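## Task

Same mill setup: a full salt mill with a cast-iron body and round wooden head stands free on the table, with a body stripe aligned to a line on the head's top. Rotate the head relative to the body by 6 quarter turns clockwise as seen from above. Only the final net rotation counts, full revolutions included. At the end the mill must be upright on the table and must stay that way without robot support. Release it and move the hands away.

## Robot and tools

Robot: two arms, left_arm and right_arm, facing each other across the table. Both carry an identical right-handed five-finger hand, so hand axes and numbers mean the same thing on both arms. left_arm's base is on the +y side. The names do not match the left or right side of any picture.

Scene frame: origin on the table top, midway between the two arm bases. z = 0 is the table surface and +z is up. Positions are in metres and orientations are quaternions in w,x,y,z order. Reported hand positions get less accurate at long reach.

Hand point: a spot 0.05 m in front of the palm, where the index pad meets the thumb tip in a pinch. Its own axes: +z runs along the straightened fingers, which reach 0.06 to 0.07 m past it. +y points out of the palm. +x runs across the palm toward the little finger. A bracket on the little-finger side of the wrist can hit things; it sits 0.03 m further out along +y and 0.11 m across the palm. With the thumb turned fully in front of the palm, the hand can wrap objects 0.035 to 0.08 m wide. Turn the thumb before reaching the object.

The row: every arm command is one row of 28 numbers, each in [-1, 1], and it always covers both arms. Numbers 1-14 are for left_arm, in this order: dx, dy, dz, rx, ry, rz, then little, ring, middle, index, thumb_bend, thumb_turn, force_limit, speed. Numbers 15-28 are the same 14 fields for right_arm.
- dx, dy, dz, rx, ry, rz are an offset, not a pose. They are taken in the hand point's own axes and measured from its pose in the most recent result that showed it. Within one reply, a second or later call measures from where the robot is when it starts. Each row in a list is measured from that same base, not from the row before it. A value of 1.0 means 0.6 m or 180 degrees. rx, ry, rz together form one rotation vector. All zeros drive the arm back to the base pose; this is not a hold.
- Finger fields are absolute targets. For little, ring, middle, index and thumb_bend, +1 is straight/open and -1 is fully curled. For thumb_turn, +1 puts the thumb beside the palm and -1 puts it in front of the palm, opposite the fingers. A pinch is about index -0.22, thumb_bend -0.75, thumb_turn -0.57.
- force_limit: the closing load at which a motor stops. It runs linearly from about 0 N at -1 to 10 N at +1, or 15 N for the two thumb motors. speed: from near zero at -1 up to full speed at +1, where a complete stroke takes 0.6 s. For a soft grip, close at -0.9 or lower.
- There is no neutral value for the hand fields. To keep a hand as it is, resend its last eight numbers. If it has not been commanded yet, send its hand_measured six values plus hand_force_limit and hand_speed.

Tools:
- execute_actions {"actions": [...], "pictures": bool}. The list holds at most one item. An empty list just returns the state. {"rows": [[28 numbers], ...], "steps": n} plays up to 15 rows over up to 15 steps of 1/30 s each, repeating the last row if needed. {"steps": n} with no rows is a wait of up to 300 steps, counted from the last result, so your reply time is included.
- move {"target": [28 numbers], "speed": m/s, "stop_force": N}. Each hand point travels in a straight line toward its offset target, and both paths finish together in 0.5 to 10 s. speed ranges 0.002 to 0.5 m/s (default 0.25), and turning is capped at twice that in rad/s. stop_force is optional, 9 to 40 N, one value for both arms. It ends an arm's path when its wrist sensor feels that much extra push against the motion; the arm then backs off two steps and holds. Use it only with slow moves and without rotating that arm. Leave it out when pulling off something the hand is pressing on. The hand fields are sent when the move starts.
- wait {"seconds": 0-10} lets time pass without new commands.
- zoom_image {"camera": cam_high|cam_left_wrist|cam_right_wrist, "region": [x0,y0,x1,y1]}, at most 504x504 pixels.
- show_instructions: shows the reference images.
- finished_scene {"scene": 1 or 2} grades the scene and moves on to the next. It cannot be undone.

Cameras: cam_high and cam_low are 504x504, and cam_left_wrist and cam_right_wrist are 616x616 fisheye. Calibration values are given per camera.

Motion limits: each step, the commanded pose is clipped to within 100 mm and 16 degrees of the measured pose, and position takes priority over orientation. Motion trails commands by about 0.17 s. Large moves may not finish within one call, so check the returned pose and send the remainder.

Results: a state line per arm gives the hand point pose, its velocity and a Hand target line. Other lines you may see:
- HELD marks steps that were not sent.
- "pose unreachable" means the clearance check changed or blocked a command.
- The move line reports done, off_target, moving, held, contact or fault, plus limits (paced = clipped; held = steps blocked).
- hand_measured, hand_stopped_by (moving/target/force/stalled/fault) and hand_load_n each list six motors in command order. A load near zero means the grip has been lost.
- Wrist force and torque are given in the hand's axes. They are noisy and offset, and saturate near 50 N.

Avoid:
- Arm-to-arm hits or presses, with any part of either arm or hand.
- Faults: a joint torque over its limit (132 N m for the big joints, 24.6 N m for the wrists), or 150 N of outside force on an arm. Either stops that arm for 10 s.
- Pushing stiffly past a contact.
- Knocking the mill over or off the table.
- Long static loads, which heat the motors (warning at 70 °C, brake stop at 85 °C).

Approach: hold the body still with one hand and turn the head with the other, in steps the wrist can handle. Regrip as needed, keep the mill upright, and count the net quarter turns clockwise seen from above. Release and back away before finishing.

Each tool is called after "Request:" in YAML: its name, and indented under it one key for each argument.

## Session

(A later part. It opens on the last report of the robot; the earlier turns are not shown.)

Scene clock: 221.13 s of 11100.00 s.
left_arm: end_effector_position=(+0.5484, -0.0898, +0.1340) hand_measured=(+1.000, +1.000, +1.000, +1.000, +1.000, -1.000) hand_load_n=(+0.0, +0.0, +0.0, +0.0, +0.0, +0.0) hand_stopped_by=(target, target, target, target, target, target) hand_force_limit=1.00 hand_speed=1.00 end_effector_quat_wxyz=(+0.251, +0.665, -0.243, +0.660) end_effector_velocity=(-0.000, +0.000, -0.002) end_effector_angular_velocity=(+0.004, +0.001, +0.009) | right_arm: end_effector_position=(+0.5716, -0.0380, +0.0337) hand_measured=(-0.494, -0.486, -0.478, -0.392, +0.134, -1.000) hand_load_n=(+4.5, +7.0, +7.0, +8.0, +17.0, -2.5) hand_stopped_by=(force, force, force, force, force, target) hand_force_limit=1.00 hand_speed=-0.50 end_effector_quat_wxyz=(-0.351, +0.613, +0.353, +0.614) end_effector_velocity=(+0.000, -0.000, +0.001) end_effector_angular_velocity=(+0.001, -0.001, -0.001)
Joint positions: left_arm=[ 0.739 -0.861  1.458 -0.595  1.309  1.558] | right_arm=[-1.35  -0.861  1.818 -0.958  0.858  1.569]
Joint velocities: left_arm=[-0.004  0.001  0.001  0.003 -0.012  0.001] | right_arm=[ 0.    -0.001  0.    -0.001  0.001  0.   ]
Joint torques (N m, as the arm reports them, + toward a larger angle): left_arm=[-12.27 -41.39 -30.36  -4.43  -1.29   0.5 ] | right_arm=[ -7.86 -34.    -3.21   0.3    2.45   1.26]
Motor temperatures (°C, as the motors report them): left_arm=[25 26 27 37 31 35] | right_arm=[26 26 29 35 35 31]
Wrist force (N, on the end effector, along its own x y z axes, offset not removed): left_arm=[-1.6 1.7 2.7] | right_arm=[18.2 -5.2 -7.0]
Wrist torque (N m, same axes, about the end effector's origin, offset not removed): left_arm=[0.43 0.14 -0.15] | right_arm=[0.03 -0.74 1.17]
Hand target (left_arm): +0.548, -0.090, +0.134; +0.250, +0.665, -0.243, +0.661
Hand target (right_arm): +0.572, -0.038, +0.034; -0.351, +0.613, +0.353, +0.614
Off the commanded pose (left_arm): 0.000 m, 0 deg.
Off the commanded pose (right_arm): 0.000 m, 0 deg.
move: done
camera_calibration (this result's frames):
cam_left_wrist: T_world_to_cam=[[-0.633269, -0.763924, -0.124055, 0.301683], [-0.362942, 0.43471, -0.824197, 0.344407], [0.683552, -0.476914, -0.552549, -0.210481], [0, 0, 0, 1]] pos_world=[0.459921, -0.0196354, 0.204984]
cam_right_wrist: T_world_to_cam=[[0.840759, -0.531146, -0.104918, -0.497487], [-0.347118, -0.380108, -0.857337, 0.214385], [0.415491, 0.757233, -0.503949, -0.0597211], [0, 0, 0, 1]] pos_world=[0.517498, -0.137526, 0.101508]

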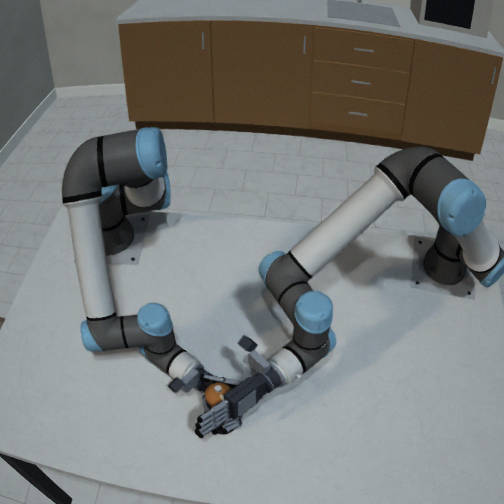

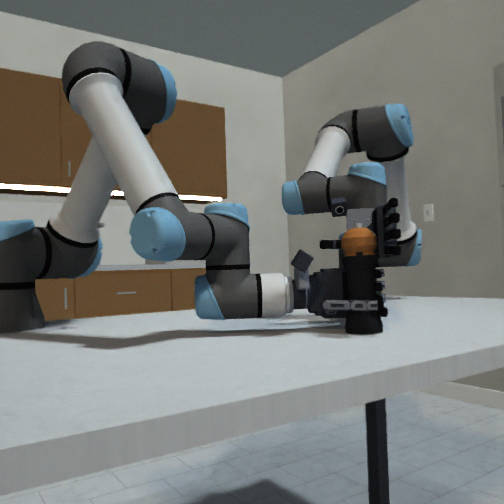

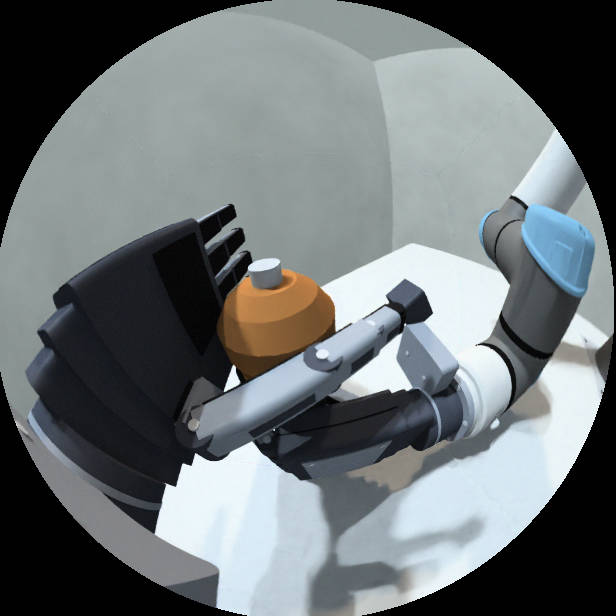

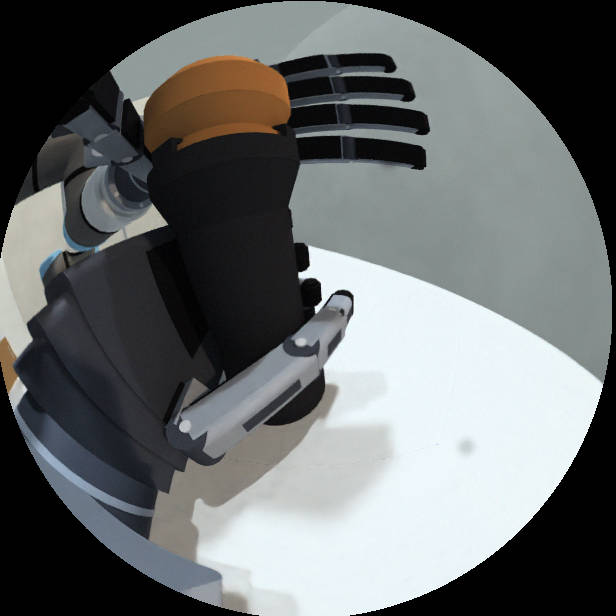

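Request:
move:
  target: [0,0,0,0,0,0,-1,-1,-1,-1,-1,-1,1,0,0,0,0,0,0,0,-1,-1,-1,-1,-1,-1,1,-0.5]

Request:
move:
  target: [0,0.024,-0.033,-0.222,0,0,-1,-1,-1,-1,-1,-1,1,0,0,0,0,0,0,0,-1,-1,-1,-1,-1,-1,1,-0.5]
  speed: 0.15

Request:
move:
  target: [0,0,0,0,0,0,1,1,1,1,1,-1,1,1,0,0,0,0,0,0,-1,-1,-1,-1,-1,-1,1,-0.5]

Request:
move:
  target: [0,-0.040,0.010,0.222,0,0,1,1,1,1,1,-1,1,1,0,0,0,0,0,0,-1,-1,-1,-1,-1,-1,1,-0.5]

Request:
move:
  target: [0,0,0,0,0,0,-1,-1,-1,-1,-1,-1,1,0,0,0,0,0,0,0,-1,-1,-1,-1,-1,-1,1,-0.5]

Request:
move:
  target: [0,0.024,-0.033,-0.222,0,0,-1,-1,-1,-1,-1,-1,1,0,0,0,0,0,0,0,-1,-1,-1,-1,-1,-1,1,-0.5]
  speed: 0.15

Request:
move:
  target: [0,0,0,0,0,0,1,1,1,1,1,-1,1,1,0,0,0,0,0,0,-1,-1,-1,-1,-1,-1,1,-0.5]

Request:
move:
  target: [0,-0.040,0.010,0.222,0,0,1,1,1,1,1,-1,1,1,0,0,0,0,0,0,-1,-1,-1,-1,-1,-1,1,-0.5]

Request:
move:
  target: [0,0,0,0,0,0,-1,-1,-1,-1,-1,-1,1,0,0,0,0,0,0,0,-1,-1,-1,-1,-1,-1,1,-0.5]

Request:
move:
  target: [0,0.024,-0.033,-0.222,0,0,-1,-1,-1,-1,-1,-1,1,0,0,0,0,0,0,0,-1,-1,-1,-1,-1,-1,1,-0.5]
  speed: 0.15

Request:
move:
  target: [0,0,0,0,0,0,1,1,1,1,1,-1,1,1,0,0,0,0,0,0,1,1,1,1,1,-1,1,1]

Request:
move:
  target: [0.15,-0.02,0,0,0,0,1,1,1,1,1,-1,1,1,0,-0.02,-0.18,0,0,0,1,1,1,1,1,-1,1,1]
  speed: 0.1

Scene clock: 237.67 s of 11100.00 s.
left_arm: end_effector_position=(+0.5484, -0.0898, +0.1340) hand_measured=(-1.000, -0.540, -0.280, -0.280, +0.578, -1.000) hand_load_n=(+0.0, +12.0, +9.5, +11.0, +18.5, +5.5) hand_stopped_by=(target, force, force, force, force, target) hand_force_limit=1.00 hand_speed=0.00 end_effector_quat_wxyz=(+0.251, +0.665, -0.243, +0.660) end_effector_velocity=(+0.000, -0.000, -0.001) end_effector_angular_velocity=(+0.001, +0.000, -0.000) | right_arm: end_effector_position=(+0.5716, -0.0380, +0.0337) hand_measured=(-0.494, -0.486, -0.478, -0.392, +0.134, -1.000) hand_load_n=(+6.5, +8.5, +8.0, +8.5, +18.0, -1.0) hand_stopped_by=(force, force, force, force, force, target) hand_force_limit=1.00 hand_speed=-0.50 end_effector_quat_wxyz=(-0.351, +0.613, +0.353, +0.614) end_effector_velocity=(+0.000, -0.000, -0.000) end_effector_angular_velocity=(-0.000, -0.001, +0.000)
Joint positions: left_arm=[ 0.739 -0.861  1.458 -0.595  1.309  1.558] | right_arm=[-1.35  -0.861  1.818 -0.958  0.858  1.569]
Joint velocities: left_arm=[-0.     0.002 -0.001 -0.     0.     0.   ] | right_arm=[-0.     0.    -0.     0.    -0.    -0.001]
Joint torques (N m, as the arm reports them, + toward a larger angle): left_arm=[ 10.58 -50.73 -17.43  -1.12  -0.7   -3.56] | right_arm=[ 16.17 -34.    -3.34   0.22  -4.69  -1.84]
Motor temperatures (°C, as the motors report them): left_arm=[25 26 27 37 31 35] | right_arm=[26 26 29 35 35 31]
Wrist force (N, on the end effector, along its own x y z axes, offset not removed): left_arm=[3.7 1.7 -7.8] | right_arm=[9.2 17.4 1.5]
Wrist torque (N m, same axes, about the end effector's origin, offset not removed): left_arm=[0.27 0.07 0.59] | right_arm=[0.58 -1.02 2.10]
Hand target (left_arm): +0.548, -0.090, +0.134; +0.251, +0.665, -0.243, +0.660
Hand target (right_arm): +0.572, -0.038, +0.034; -0.351, +0.613, +0.353, +0.614
Off the commanded pose (left_arm): 0.000 m, 0 deg.
Off the commanded pose (right_arm): 0.000 m, 0 deg.
After step 90, 12.03 s passed at rest.
move: done
camera_calibration (this result's frames):
cam_left_wrist: T_world_to_cam=[[-0.63329, -0.763909, -0.124048, 0.301687], [-0.362928, 0.43471, -0.824203, 0.344399], [0.68354, -0.476939, -0.552541, -0.210476], [0, 0, 0, 1]] pos_world=[0.459916, -0.0196365, 0.204981]
cam_right_wrist: T_world_to_cam=[[0.840759, -0.53115, -0.104903, -0.497492], [-0.347108, -0.380113, -0.857339, 0.214379], [0.4155, 0.757228, -0.50395, -0.0597248], [0, 0, 0, 1]] pos_world=[0.517499, -0.137529, 0.101509]

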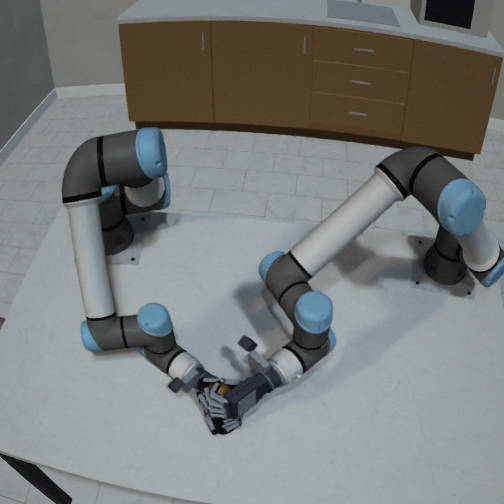

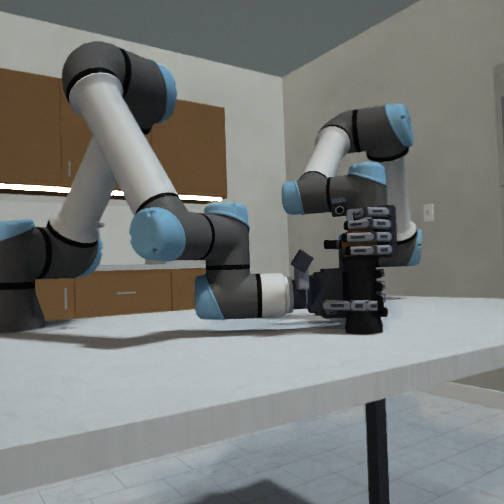

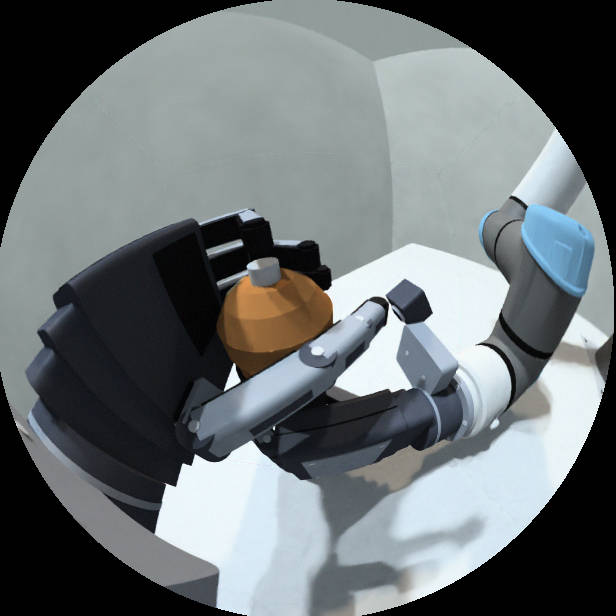

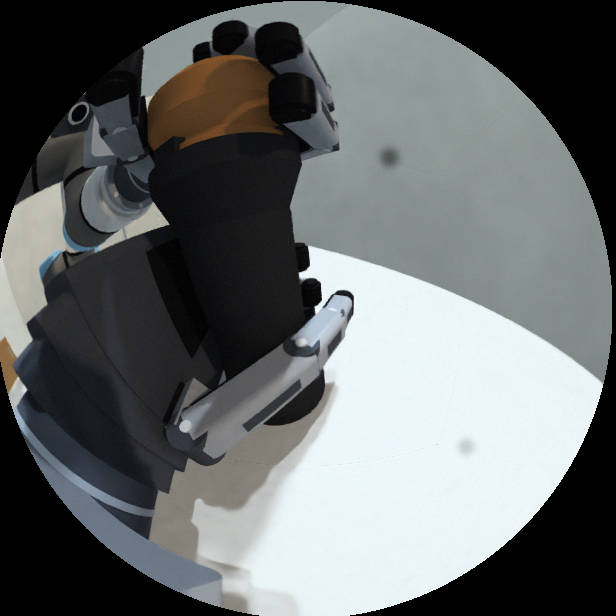

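Scene clock: 240.40 s of 11100.00 s.
left_arm: end_effector_position=(+0.5240, -0.0875, +0.1341) hand_measured=(-1.000, -0.540, -0.278, -0.282, +0.578, -1.000) hand_load_n=(+0.0, +12.0, +14.0, +4.0, +14.5, +5.5) hand_stopped_by=(target, force, force, force, force, target) hand_force_limit=1.00 hand_speed=0.00 end_effector_quat_wxyz=(+0.463, +0.540, -0.454, +0.537) end_effector_velocity=(-0.001, -0.000, +0.000) end_effector_angular_velocity=(+0.001, -0.001, -0.010) | right_arm: end_effector_position=(+0.5716, -0.0380, +0.0337) hand_measured=(-0.494, -0.486, -0.478, -0.392, +0.134, -1.000) hand_load_n=(+9.5, +11.0, +8.5, +7.0, +16.0, -5.5) hand_stopped_by=(force, force, force, force, force, target) hand_force_limit=1.00 hand_speed=-0.50 end_effector_quat_wxyz=(-0.351, +0.613, +0.353, +0.614) end_effector_velocity=(-0.000, +0.000, +0.000) end_effector_angular_velocity=(-0.000, -0.001, +0.001)
Joint positions: left_arm=[ 0.96  -0.677  1.114 -0.443  2.227  1.556] | right_arm=[-1.35  -0.861  1.818 -0.958  0.858  1.569]
Joint velocities: left_arm=[ 0.001  0.005 -0.01   0.006  0.011  0.001] | right_arm=[ 0.    -0.    -0.    -0.    -0.001 -0.001]
Joint torques (N m, as the arm reports them, + toward a larger angle): left_arm=[  9.51 -27.31 -21.4    5.12   3.12   2.3 ] | right_arm=[ -9.23 -33.19  -3.5    0.15   2.74  -1.68]
Motor temperatures (°C, as the motors report them): left_arm=[25 26 27 37 31 35] | right_arm=[26 26 29 35 35 31]
Wrist force (N, on the end effector, along its own x y z axes, offset not removed): left_arm=[15.1 -0.2 6.3] | right_arm=[9.3 -1.4 -5.7]
Wrist torque (N m, same axes, about the end effector's origin, offset not removed): left_arm=[0.99 -0.77 1.19] | right_arm=[-0.10 -1.48 0.97]
Hand target (left_arm): +0.524, -0.088, +0.134; +0.463, +0.539, -0.454, +0.537
Hand target (right_arm): +0.572, -0.038, +0.034; -0.351, +0.613, +0.353, +0.614
Off the commanded pose (left_arm): 0.000 m, 0 deg.
Off the commanded pose (right_arm): 0.000 m, 0 deg.
move: done
camera_calibration (this result's frames):
cam_left_wrist: T_world_to_cam=[[-0.975648, -0.180509, -0.12461, 0.518478], [0.00203046, 0.56065, -0.828051, 0.15492], [0.219333, -0.808139, -0.54663, 0.0208129], [0, 0, 0, 1]] pos_world=[0.500973, 0.0235541, 0.204266]
cam_right_wrist: T_world_to_cam=[[0.840745, -0.531171, -0.104904, -0.497501], [-0.347119, -0.380105, -0.857338, 0.214384], [0.415519, 0.757217, -0.503951, -0.0597298], [0, 0, 0, 1]] pos_world=[0.517507, -0.137541, 0.101509]

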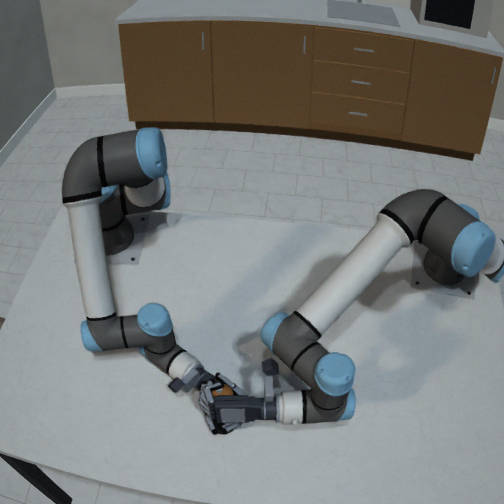

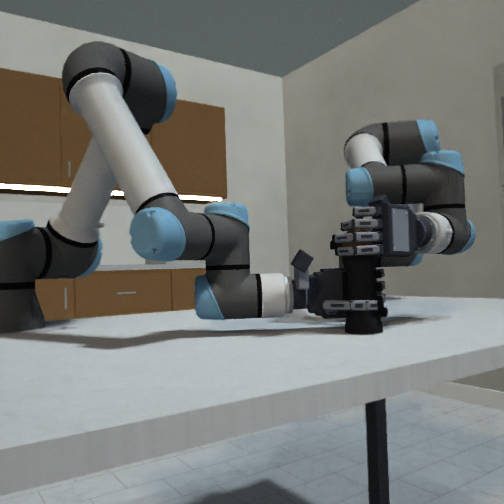

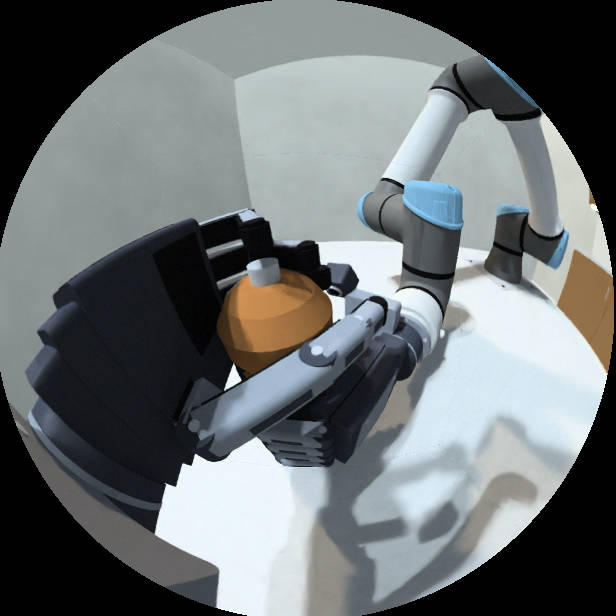

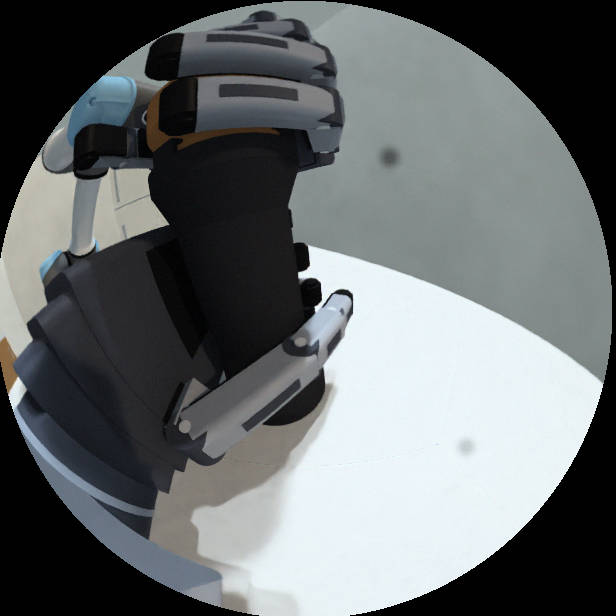

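Scene clock: 241.30 s of 11100.00 s.
left_arm: end_effector_position=(+0.5240, -0.0874, +0.1340) hand_measured=(+1.000, +1.000, +1.000, +1.000, +1.000, -1.000) hand_load_n=(+0.0, +0.0, +0.0, +0.0, +0.0, +0.0) hand_stopped_by=(target, target, target, target, target, target) hand_force_limit=1.00 hand_speed=1.00 end_effector_quat_wxyz=(+0.462, +0.540, -0.454, +0.537) end_effector_velocity=(-0.000, -0.000, +0.001) end_effector_angular_velocity=(-0.001, -0.001, -0.001) | right_arm: end_effector_position=(+0.5716, -0.0380, +0.0337) hand_measured=(-0.494, -0.486, -0.478, -0.392, +0.134, -1.000) hand_load_n=(+4.5, +7.0, +7.0, +8.0, +17.0, -2.5) hand_stopped_by=(force, force, force, force, force, target) hand_force_limit=1.00 hand_speed=-0.50 end_effector_quat_wxyz=(-0.351, +0.613, +0.353, +0.614) end_effector_velocity=(+0.000, +0.001, +0.001) end_effector_angular_velocity=(+0.001, -0.001, +0.001)
Joint positions: left_arm=[ 0.961 -0.677  1.114 -0.443  2.227  1.556] | right_arm=[-1.35  -0.861  1.818 -0.958  0.858  1.569]
Joint velocities: left_arm=[-0.    -0.001 -0.    -0.     0.    -0.   ] | right_arm=[ 0.001 -0.    -0.001 -0.    -0.     0.001]
Joint torques (N m, as the arm reports them, + toward a larger angle): left_arm=[ -6.44 -60.73  -9.87  -3.9   -0.67  -3.29] | right_arm=[ -8.97 -33.29  -3.57   0.28   2.67  -1.07]
Motor temperatures (°C, as the motors report them): left_arm=[25 26 27 37 31 35] | right_arm=[26 26 29 35 35 31]
Wrist force (N, on the end effector, along its own x y z axes, offset not removed): left_arm=[-0.6 -1.2 1.6] | right_arm=[18.3 -6.0 -5.9]
Wrist torque (N m, same axes, about the end effector's origin, offset not removed): left_arm=[0.31 0.19 -0.02] | right_arm=[-0.08 -0.83 0.80]
Hand target (left_arm): +0.524, -0.087, +0.134; +0.463, +0.540, -0.454, +0.537
Hand target (right_arm): +0.572, -0.038, +0.034; -0.351, +0.613, +0.353, +0.614
Off the commanded pose (left_arm): 0.000 m, 0 deg.
Off the commanded pose (right_arm): 0.000 m, 0 deg.
move: done
camera_calibration (this result's frames):
cam_left_wrist: T_world_to_cam=[[-0.975642, -0.180581, -0.124555, 0.518509], [0.00192653, 0.560708, -0.828011, 0.154875], [0.219362, -0.808082, -0.546702, 0.0207963], [0, 0, 0, 1]] pos_world=[0.501019, 0.0235981, 0.204191]
cam_right_wrist: T_world_to_cam=[[0.840746, -0.531171, -0.104897, -0.497502], [-0.347114, -0.380108, -0.857339, 0.214382], [0.415522, 0.757215, -0.503951, -0.0597313], [0, 0, 0, 1]] pos_world=[0.517507, -0.137541, 0.101509]

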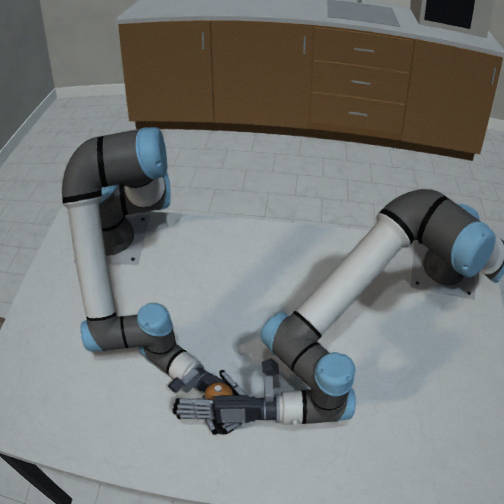

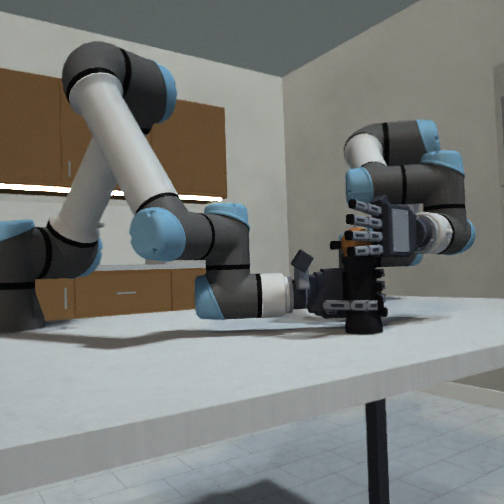

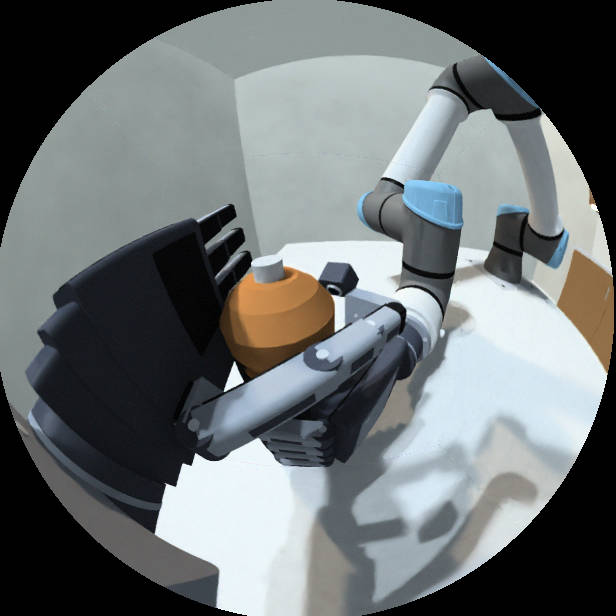

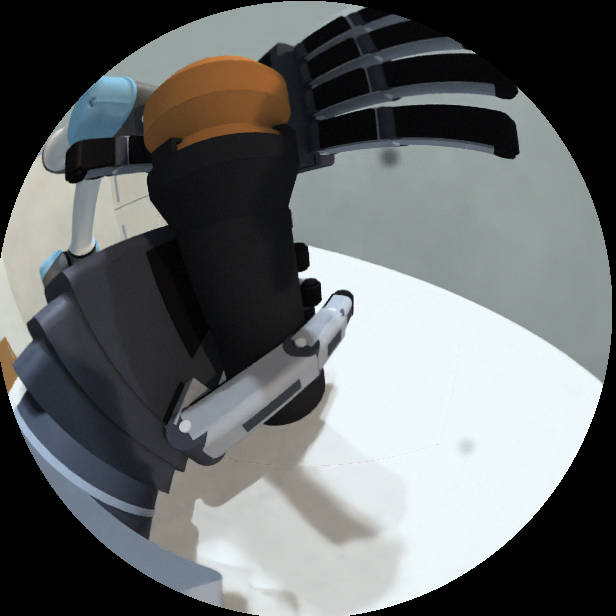

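Scene clock: 243.17 s of 11100.00 s.
left_arm: end_effector_position=(+0.5487, -0.0896, +0.1339) hand_measured=(+1.000, +1.000, +1.000, +1.000, +1.000, -1.000) hand_load_n=(+0.0, +0.0, +0.0, +0.0, +0.0, +0.5) hand_stopped_by=(target, target, target, target, target, target) hand_force_limit=1.00 hand_speed=1.00 end_effector_quat_wxyz=(+0.251, +0.665, -0.243, +0.660) end_effector_velocity=(+0.001, -0.000, -0.000) end_effector_angular_velocity=(-0.001, +0.001, +0.010) | right_arm: end_effector_position=(+0.5716, -0.0380, +0.0337) hand_measured=(-0.494, -0.486, -0.478, -0.392, +0.134, -1.000) hand_load_n=(+5.0, +7.5, +7.0, +8.0, +17.0, -2.0) hand_stopped_by=(force, force, force, force, force, target) hand_force_limit=1.00 hand_speed=-0.50 end_effector_quat_wxyz=(-0.351, +0.613, +0.353, +0.614) end_effector_velocity=(-0.000, +0.000, -0.000) end_effector_angular_velocity=(-0.001, -0.000, -0.000)
Joint positions: left_arm=[ 0.74  -0.861  1.458 -0.595  1.309  1.558] | right_arm=[-1.35  -0.861  1.818 -0.958  0.858  1.569]
Joint velocities: left_arm=[-0.003  0.    -0.     0.    -0.013 -0.002] | right_arm=[ 0.001  0.001 -0.     0.     0.001 -0.001]
Joint torques (N m, as the arm reports them, + toward a larger angle): left_arm=[-10.33 -41.85 -30.11  -4.46  -1.5    0.5 ] | right_arm=[ -9.63 -33.29  -3.56   0.22   2.66  -0.89]
Motor temperatures (°C, as the motors report them): left_arm=[25 26 27 37 31 35] | right_arm=[26 26 29 35 35 31]
Wrist force (N, on the end effector, along its own x y z axes, offset not removed): left_arm=[-2.9 2.6 1.9] | right_arm=[15.7 -0.3 -3.6]
Wrist torque (N m, same axes, about the end effector's origin, offset not removed): left_arm=[0.31 0.35 -0.23] | right_arm=[0.42 -0.78 1.20]
Hand target (left_arm): +0.549, -0.090, +0.134; +0.251, +0.665, -0.243, +0.660
Hand target (right_arm): +0.572, -0.038, +0.034; -0.351, +0.613, +0.353, +0.614
Off the commanded pose (left_arm): 0.000 m, 0 deg.
Off the commanded pose (right_arm): 0.000 m, 0 deg.
move: done
camera_calibration (this result's frames):
cam_left_wrist: T_world_to_cam=[[-0.633236, -0.764022, -0.123621, 0.301905], [-0.363495, 0.434599, -0.824012, 0.344574], [0.683289, -0.476859, -0.552922, -0.210426], [0, 0, 0, 1]] pos_world=[0.46021, -0.0194325, 0.204906]
cam_right_wrist: T_world_to_cam=[[0.840746, -0.531172, -0.104897, -0.497502], [-0.347114, -0.380107, -0.857339, 0.214382], [0.415522, 0.757215, -0.503951, -0.0597315], [0, 0, 0, 1]] pos_world=[0.517507, -0.137541, 0.101509]

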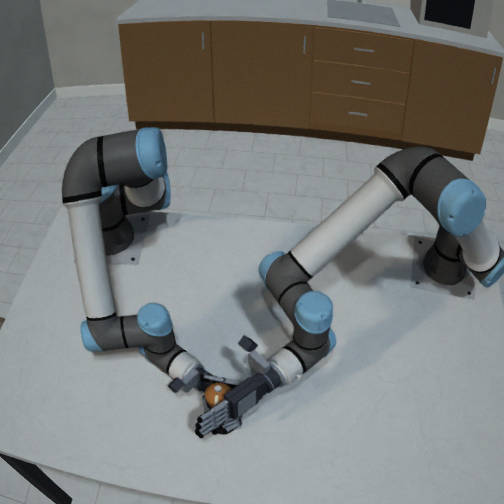

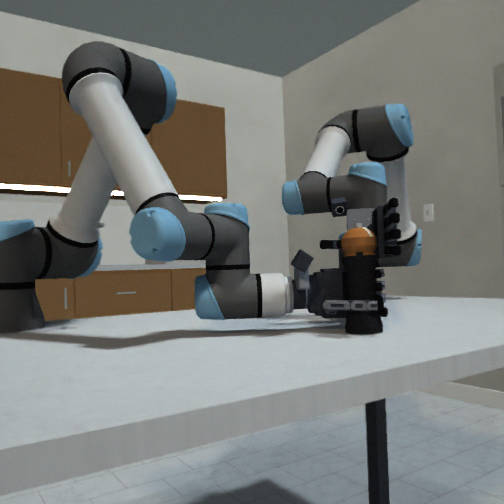

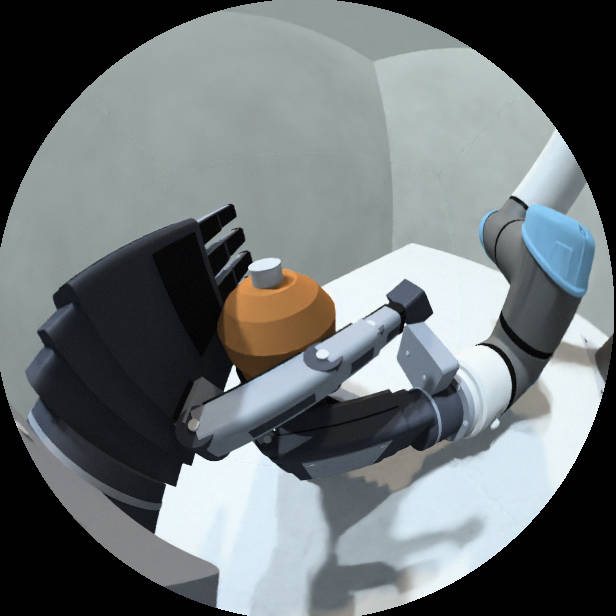

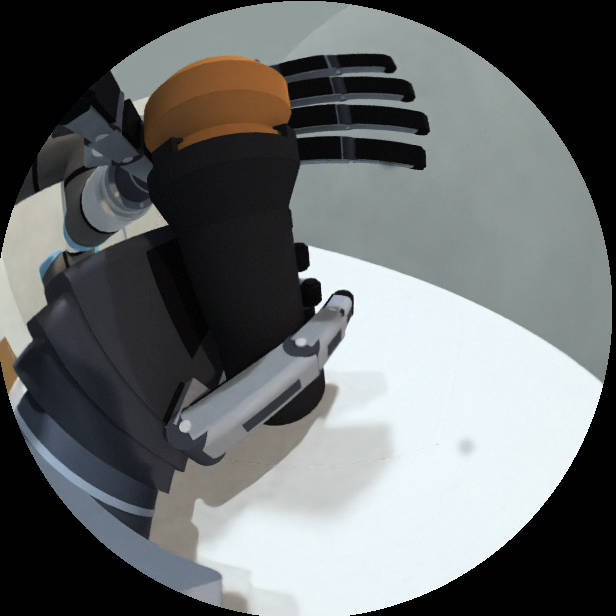

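Scene clock: 244.67 s of 11100.00 s.
left_arm: end_effector_position=(+0.5486, -0.0896, +0.1339) hand_measured=(-1.000, -0.542, -0.280, -0.282, +0.576, -1.000) hand_load_n=(+0.0, +12.0, +9.5, +10.5, +19.0, +5.0) hand_stopped_by=(target, force, force, force, force, target) hand_force_limit=1.00 hand_speed=0.00 end_effector_quat_wxyz=(+0.251, +0.665, -0.243, +0.660) end_effector_velocity=(+0.000, +0.000, -0.001) end_effector_angular_velocity=(+0.001, +0.000, -0.000) | right_arm: end_effector_position=(+0.5716, -0.0380, +0.0337) hand_measured=(-0.494, -0.486, -0.478, -0.392, +0.134, -1.000) hand_load_n=(+7.5, +9.5, +8.5, +8.5, +18.0, -1.5) hand_stopped_by=(force, force, force, force, force, target) hand_force_limit=1.00 hand_speed=-0.50 end_effector_quat_wxyz=(-0.351, +0.613, +0.353, +0.614) end_effector_velocity=(+0.000, -0.000, -0.001) end_effector_angular_velocity=(-0.000, +0.001, -0.001)
Joint positions: left_arm=[ 0.74  -0.861  1.458 -0.595  1.309  1.558] | right_arm=[-1.35  -0.861  1.818 -0.958  0.858  1.569]
Joint velocities: left_arm=[ 0.     0.001 -0.     0.     0.     0.   ] | right_arm=[-0.     0.001  0.     0.     0.001 -0.   ]
Joint torques (N m, as the arm reports them, + toward a larger angle): left_arm=[ 13.7  -45.58  -8.2   -3.54  -2.64   0.89] | right_arm=[ 18.3  -33.32  -4.13   0.21  -5.34  -0.97]
Motor temperatures (°C, as the motors report them): left_arm=[25 26 27 37 31 35] | right_arm=[26 26 29 35 35 31]
Wrist force (N, on the end effector, along its own x y z axes, offset not removed): left_arm=[6.0 7.0 -12.9] | right_arm=[4.9 21.9 5.6]
Wrist torque (N m, same axes, about the end effector's origin, offset not removed): left_arm=[0.80 0.29 0.70] | right_arm=[0.66 -1.12 2.05]
Hand target (left_arm): +0.549, -0.090, +0.134; +0.251, +0.665, -0.243, +0.660
Hand target (right_arm): +0.572, -0.038, +0.034; -0.351, +0.613, +0.353, +0.614
Off the commanded pose (left_arm): 0.000 m, 0 deg.
Off the commanded pose (right_arm): 0.000 m, 0 deg.
move: done
camera_calibration (this result's frames):
cam_left_wrist: T_world_to_cam=[[-0.633243, -0.764018, -0.12361, 0.301899], [-0.363471, 0.434576, -0.824034, 0.344576], [0.683295, -0.476885, -0.552891, -0.210433], [0, 0, 0, 1]] pos_world=[0.460207, -0.0194402, 0.204913]
cam_right_wrist: T_world_to_cam=[[0.840748, -0.531168, -0.104897, -0.497503], [-0.347113, -0.380109, -0.857339, 0.214381], [0.415518, 0.757217, -0.503951, -0.059729], [0, 0, 0, 1]] pos_world=[0.517508, -0.137542, 0.101509]

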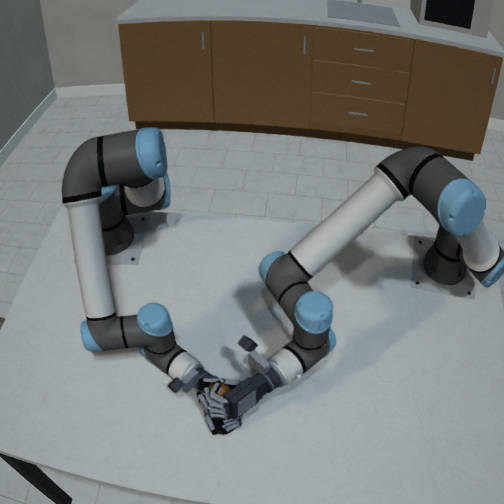

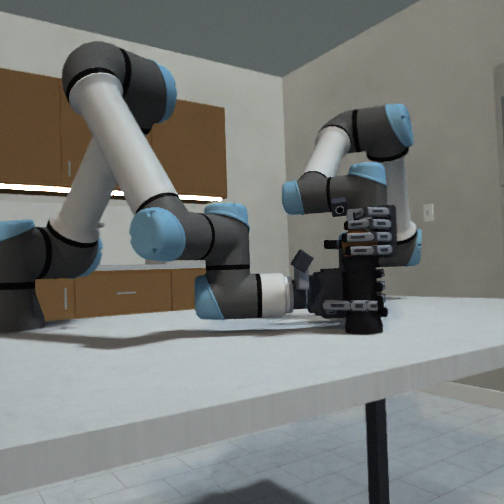

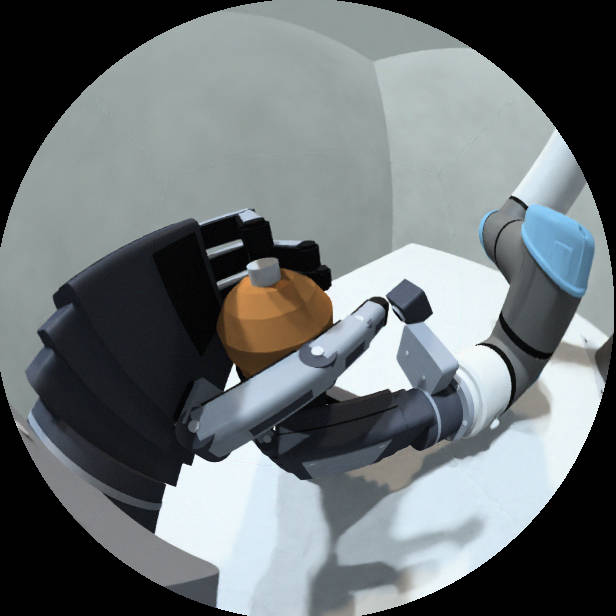

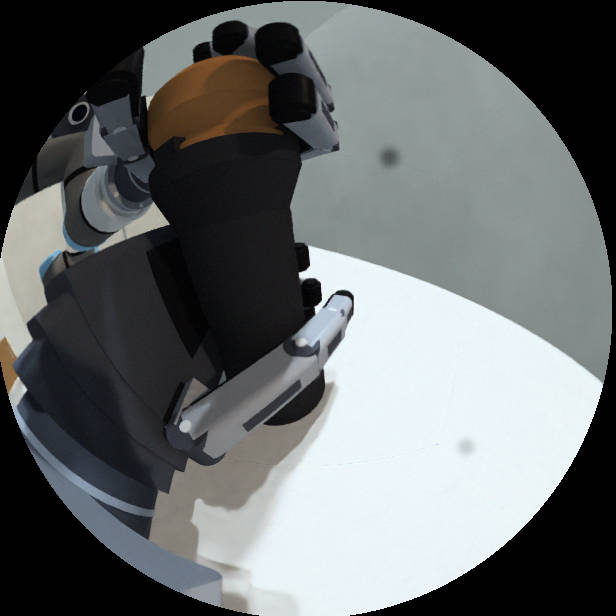

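Scene clock: 247.40 s of 11100.00 s.
left_arm: end_effector_position=(+0.5242, -0.0873, +0.1340) hand_measured=(-1.000, -0.542, -0.280, -0.282, +0.576, -1.000) hand_load_n=(+0.0, +12.5, +14.5, +4.0, +14.5, +5.5) hand_stopped_by=(target, force, force, force, force, target) hand_force_limit=1.00 hand_speed=0.00 end_effector_quat_wxyz=(+0.463, +0.540, -0.454, +0.537) end_effector_velocity=(-0.000, -0.001, -0.001) end_effector_angular_velocity=(+0.001, -0.003, -0.010) | right_arm: end_effector_position=(+0.5716, -0.0380, +0.0337) hand_measured=(-0.494, -0.484, -0.478, -0.392, +0.134, -1.000) hand_load_n=(+10.5, +12.0, +9.0, +7.0, +16.0, -5.5) hand_stopped_by=(force, force, force, force, force, target) hand_force_limit=1.00 hand_speed=-0.50 end_effector_quat_wxyz=(-0.351, +0.613, +0.353, +0.614) end_effector_velocity=(+0.000, -0.000, +0.001) end_effector_angular_velocity=(+0.001, +0.000, -0.000)
Joint positions: left_arm=[ 0.961 -0.677  1.114 -0.443  2.227  1.555] | right_arm=[-1.35  -0.861  1.818 -0.958  0.858  1.569]
Joint velocities: left_arm=[ 0.001  0.006 -0.01   0.005  0.01   0.003] | right_arm=[-0.    -0.001 -0.    -0.    -0.     0.002]
Joint torques (N m, as the arm reports them, + toward a larger angle): left_arm=[ 11.71 -23.59 -20.73   5.39   2.75   2.51] | right_arm=[ -9.19 -33.23  -3.49  -0.14   2.51  -0.91]
Motor temperatures (°C, as the motors report them): left_arm=[25 26 27 37 31 35] | right_arm=[26 26 29 35 35 31]
Wrist force (N, on the end effector, along its own x y z axes, offset not removed): left_arm=[13.8 0.1 12.3] | right_arm=[7.0 -1.5 -0.4]
Wrist torque (N m, same axes, about the end effector's origin, offset not removed): left_arm=[0.48 -0.58 0.99] | right_arm=[-0.46 -1.73 0.91]
Hand target (left_arm): +0.524, -0.087, +0.134; +0.463, +0.540, -0.454, +0.537
Hand target (right_arm): +0.572, -0.038, +0.034; -0.351, +0.613, +0.353, +0.614
Off the commanded pose (left_arm): 0.000 m, 0 deg.
Off the commanded pose (right_arm): 0.000 m, 0 deg.
move: done
camera_calibration (this result's frames):
cam_left_wrist: T_world_to_cam=[[-0.975693, -0.180672, -0.12402, 0.518686], [0.00145666, 0.560575, -0.828102, 0.155024], [0.219137, -0.808154, -0.546686, 0.020971], [0, 0, 0, 1]] pos_world=[0.501257, 0.0237571, 0.204167]
cam_right_wrist: T_world_to_cam=[[0.840733, -0.53119, -0.104901, -0.497512], [-0.347128, -0.380102, -0.857336, 0.214386], [0.415536, 0.757205, -0.503955, -0.0597333], [0, 0, 0, 1]] pos_world=[0.517516, -0.137555, 0.101508]

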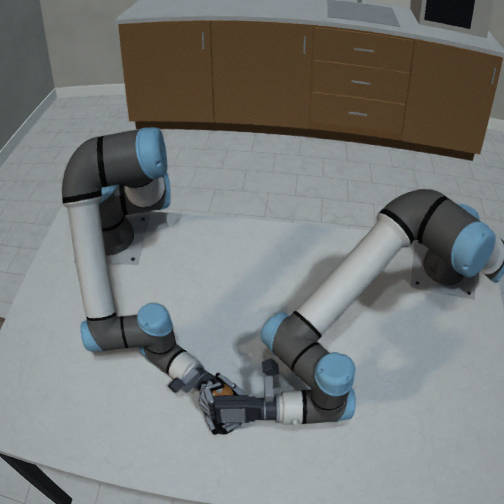

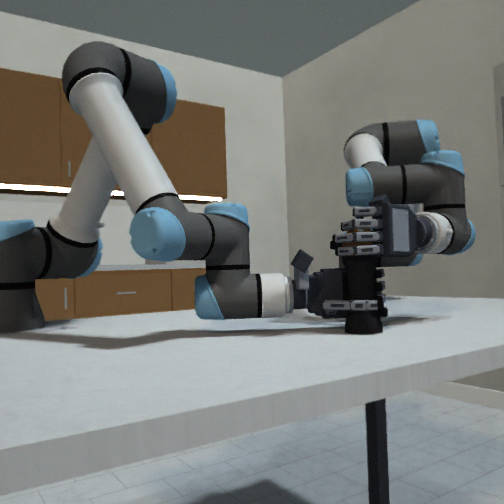

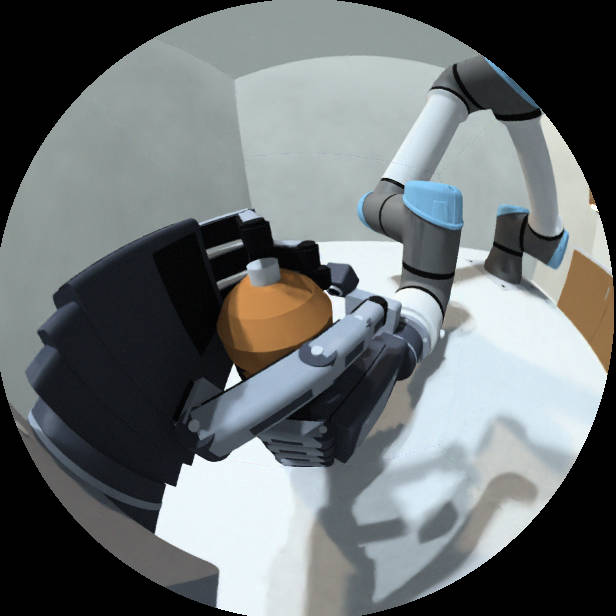

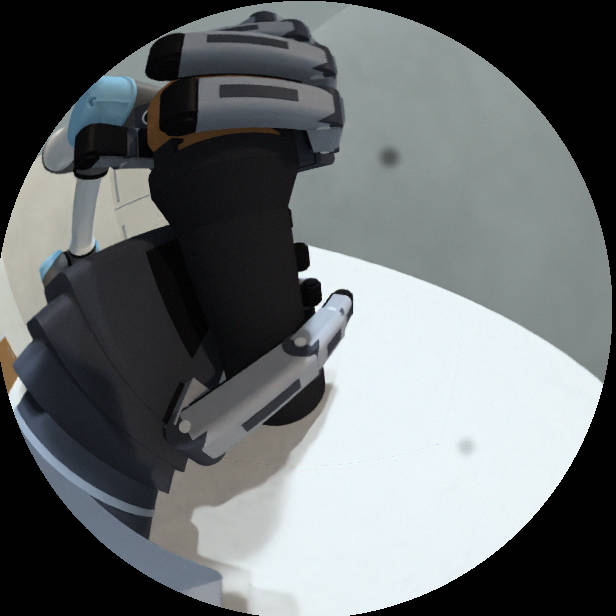

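Scene clock: 248.30 s of 11100.00 s.
left_arm: end_effector_position=(+0.5243, -0.0872, +0.1340) hand_measured=(+1.000, +1.000, +1.000, +1.000, +1.000, -1.000) hand_load_n=(+0.0, +0.0, +0.0, +0.0, +0.0, +0.0) hand_stopped_by=(target, target, target, target, target, target) hand_force_limit=1.00 hand_speed=1.00 end_effector_quat_wxyz=(+0.463, +0.540, -0.454, +0.537) end_effector_velocity=(+0.000, +0.000, -0.001) end_effector_angular_velocity=(+0.001, +0.002, +0.000) | right_arm: end_effector_position=(+0.5716, -0.0380, +0.0337) hand_measured=(-0.494, -0.486, -0.478, -0.392, +0.134, -1.000) hand_load_n=(+5.0, +7.5, +7.0, +8.0, +17.5, -2.5) hand_stopped_by=(force, force, force, force, force, target) hand_force_limit=1.00 hand_speed=-0.50 end_effector_quat_wxyz=(-0.351, +0.613, +0.353, +0.614) end_effector_velocity=(+0.000, -0.000, +0.001) end_effector_angular_velocity=(-0.000, -0.001, +0.001)
Joint positions: left_arm=[ 0.961 -0.676  1.114 -0.443  2.227  1.555] | right_arm=[-1.35  -0.861  1.818 -0.958  0.858  1.569]
Joint velocities: left_arm=[ 0.     0.001  0.     0.     0.    -0.002] | right_arm=[-0.001 -0.001 -0.001  0.001 -0.002 -0.001]
Joint torques (N m, as the arm reports them, + toward a larger angle): left_arm=[ -7.63 -60.63 -10.15  -4.06  -1.21  -2.9 ] | right_arm=[ -8.14 -33.18  -4.3    0.05   2.38  -0.96]
Motor temperatures (°C, as the motors report them): left_arm=[25 26 27 37 31 35] | right_arm=[26 26 29 35 35 31]
Wrist force (N, on the end effector, along its own x y z axes, offset not removed): left_arm=[-2.4 1.0 1.0] | right_arm=[17.5 -2.7 -4.8]
Wrist torque (N m, same axes, about the end effector's origin, offset not removed): left_arm=[0.25 0.45 -0.20] | right_arm=[0.10 -1.01 0.92]
Hand target (left_arm): +0.524, -0.087, +0.134; +0.463, +0.540, -0.454, +0.537
Hand target (right_arm): +0.572, -0.038, +0.034; -0.351, +0.613, +0.353, +0.614
Off the commanded pose (left_arm): 0.000 m, 0 deg.
Off the commanded pose (right_arm): 0.000 m, 0 deg.
move: done
camera_calibration (this result's frames):
cam_left_wrist: T_world_to_cam=[[-0.975681, -0.180762, -0.123983, 0.518729], [0.0013618, 0.560618, -0.828073, 0.154989], [0.219191, -0.808104, -0.546738, 0.0209539], [0, 0, 0, 1]] pos_world=[0.50131, 0.0238099, 0.204112]
cam_right_wrist: T_world_to_cam=[[0.840729, -0.531198, -0.104901, -0.497516], [-0.347131, -0.380098, -0.857336, 0.214388], [0.415543, 0.757201, -0.503954, -0.0597354], [0, 0, 0, 1]] pos_world=[0.517519, -0.137559, 0.101509]

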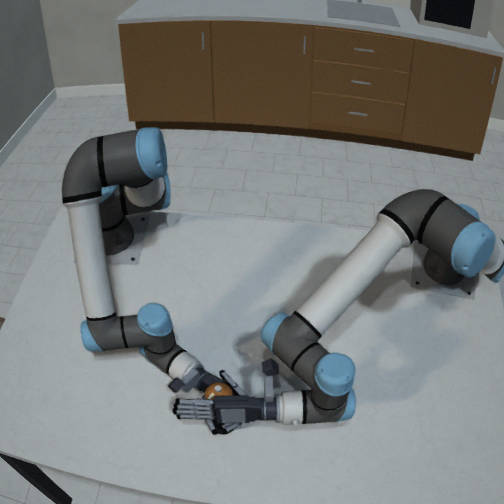

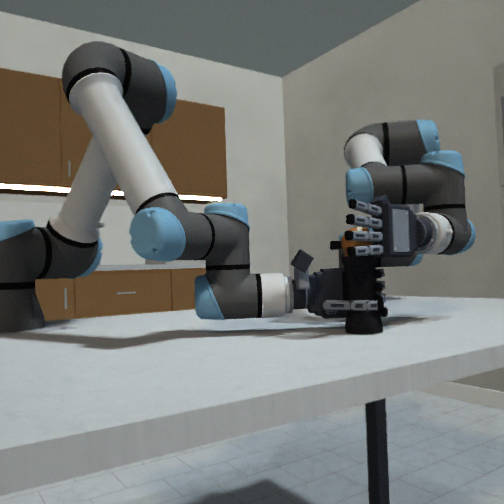

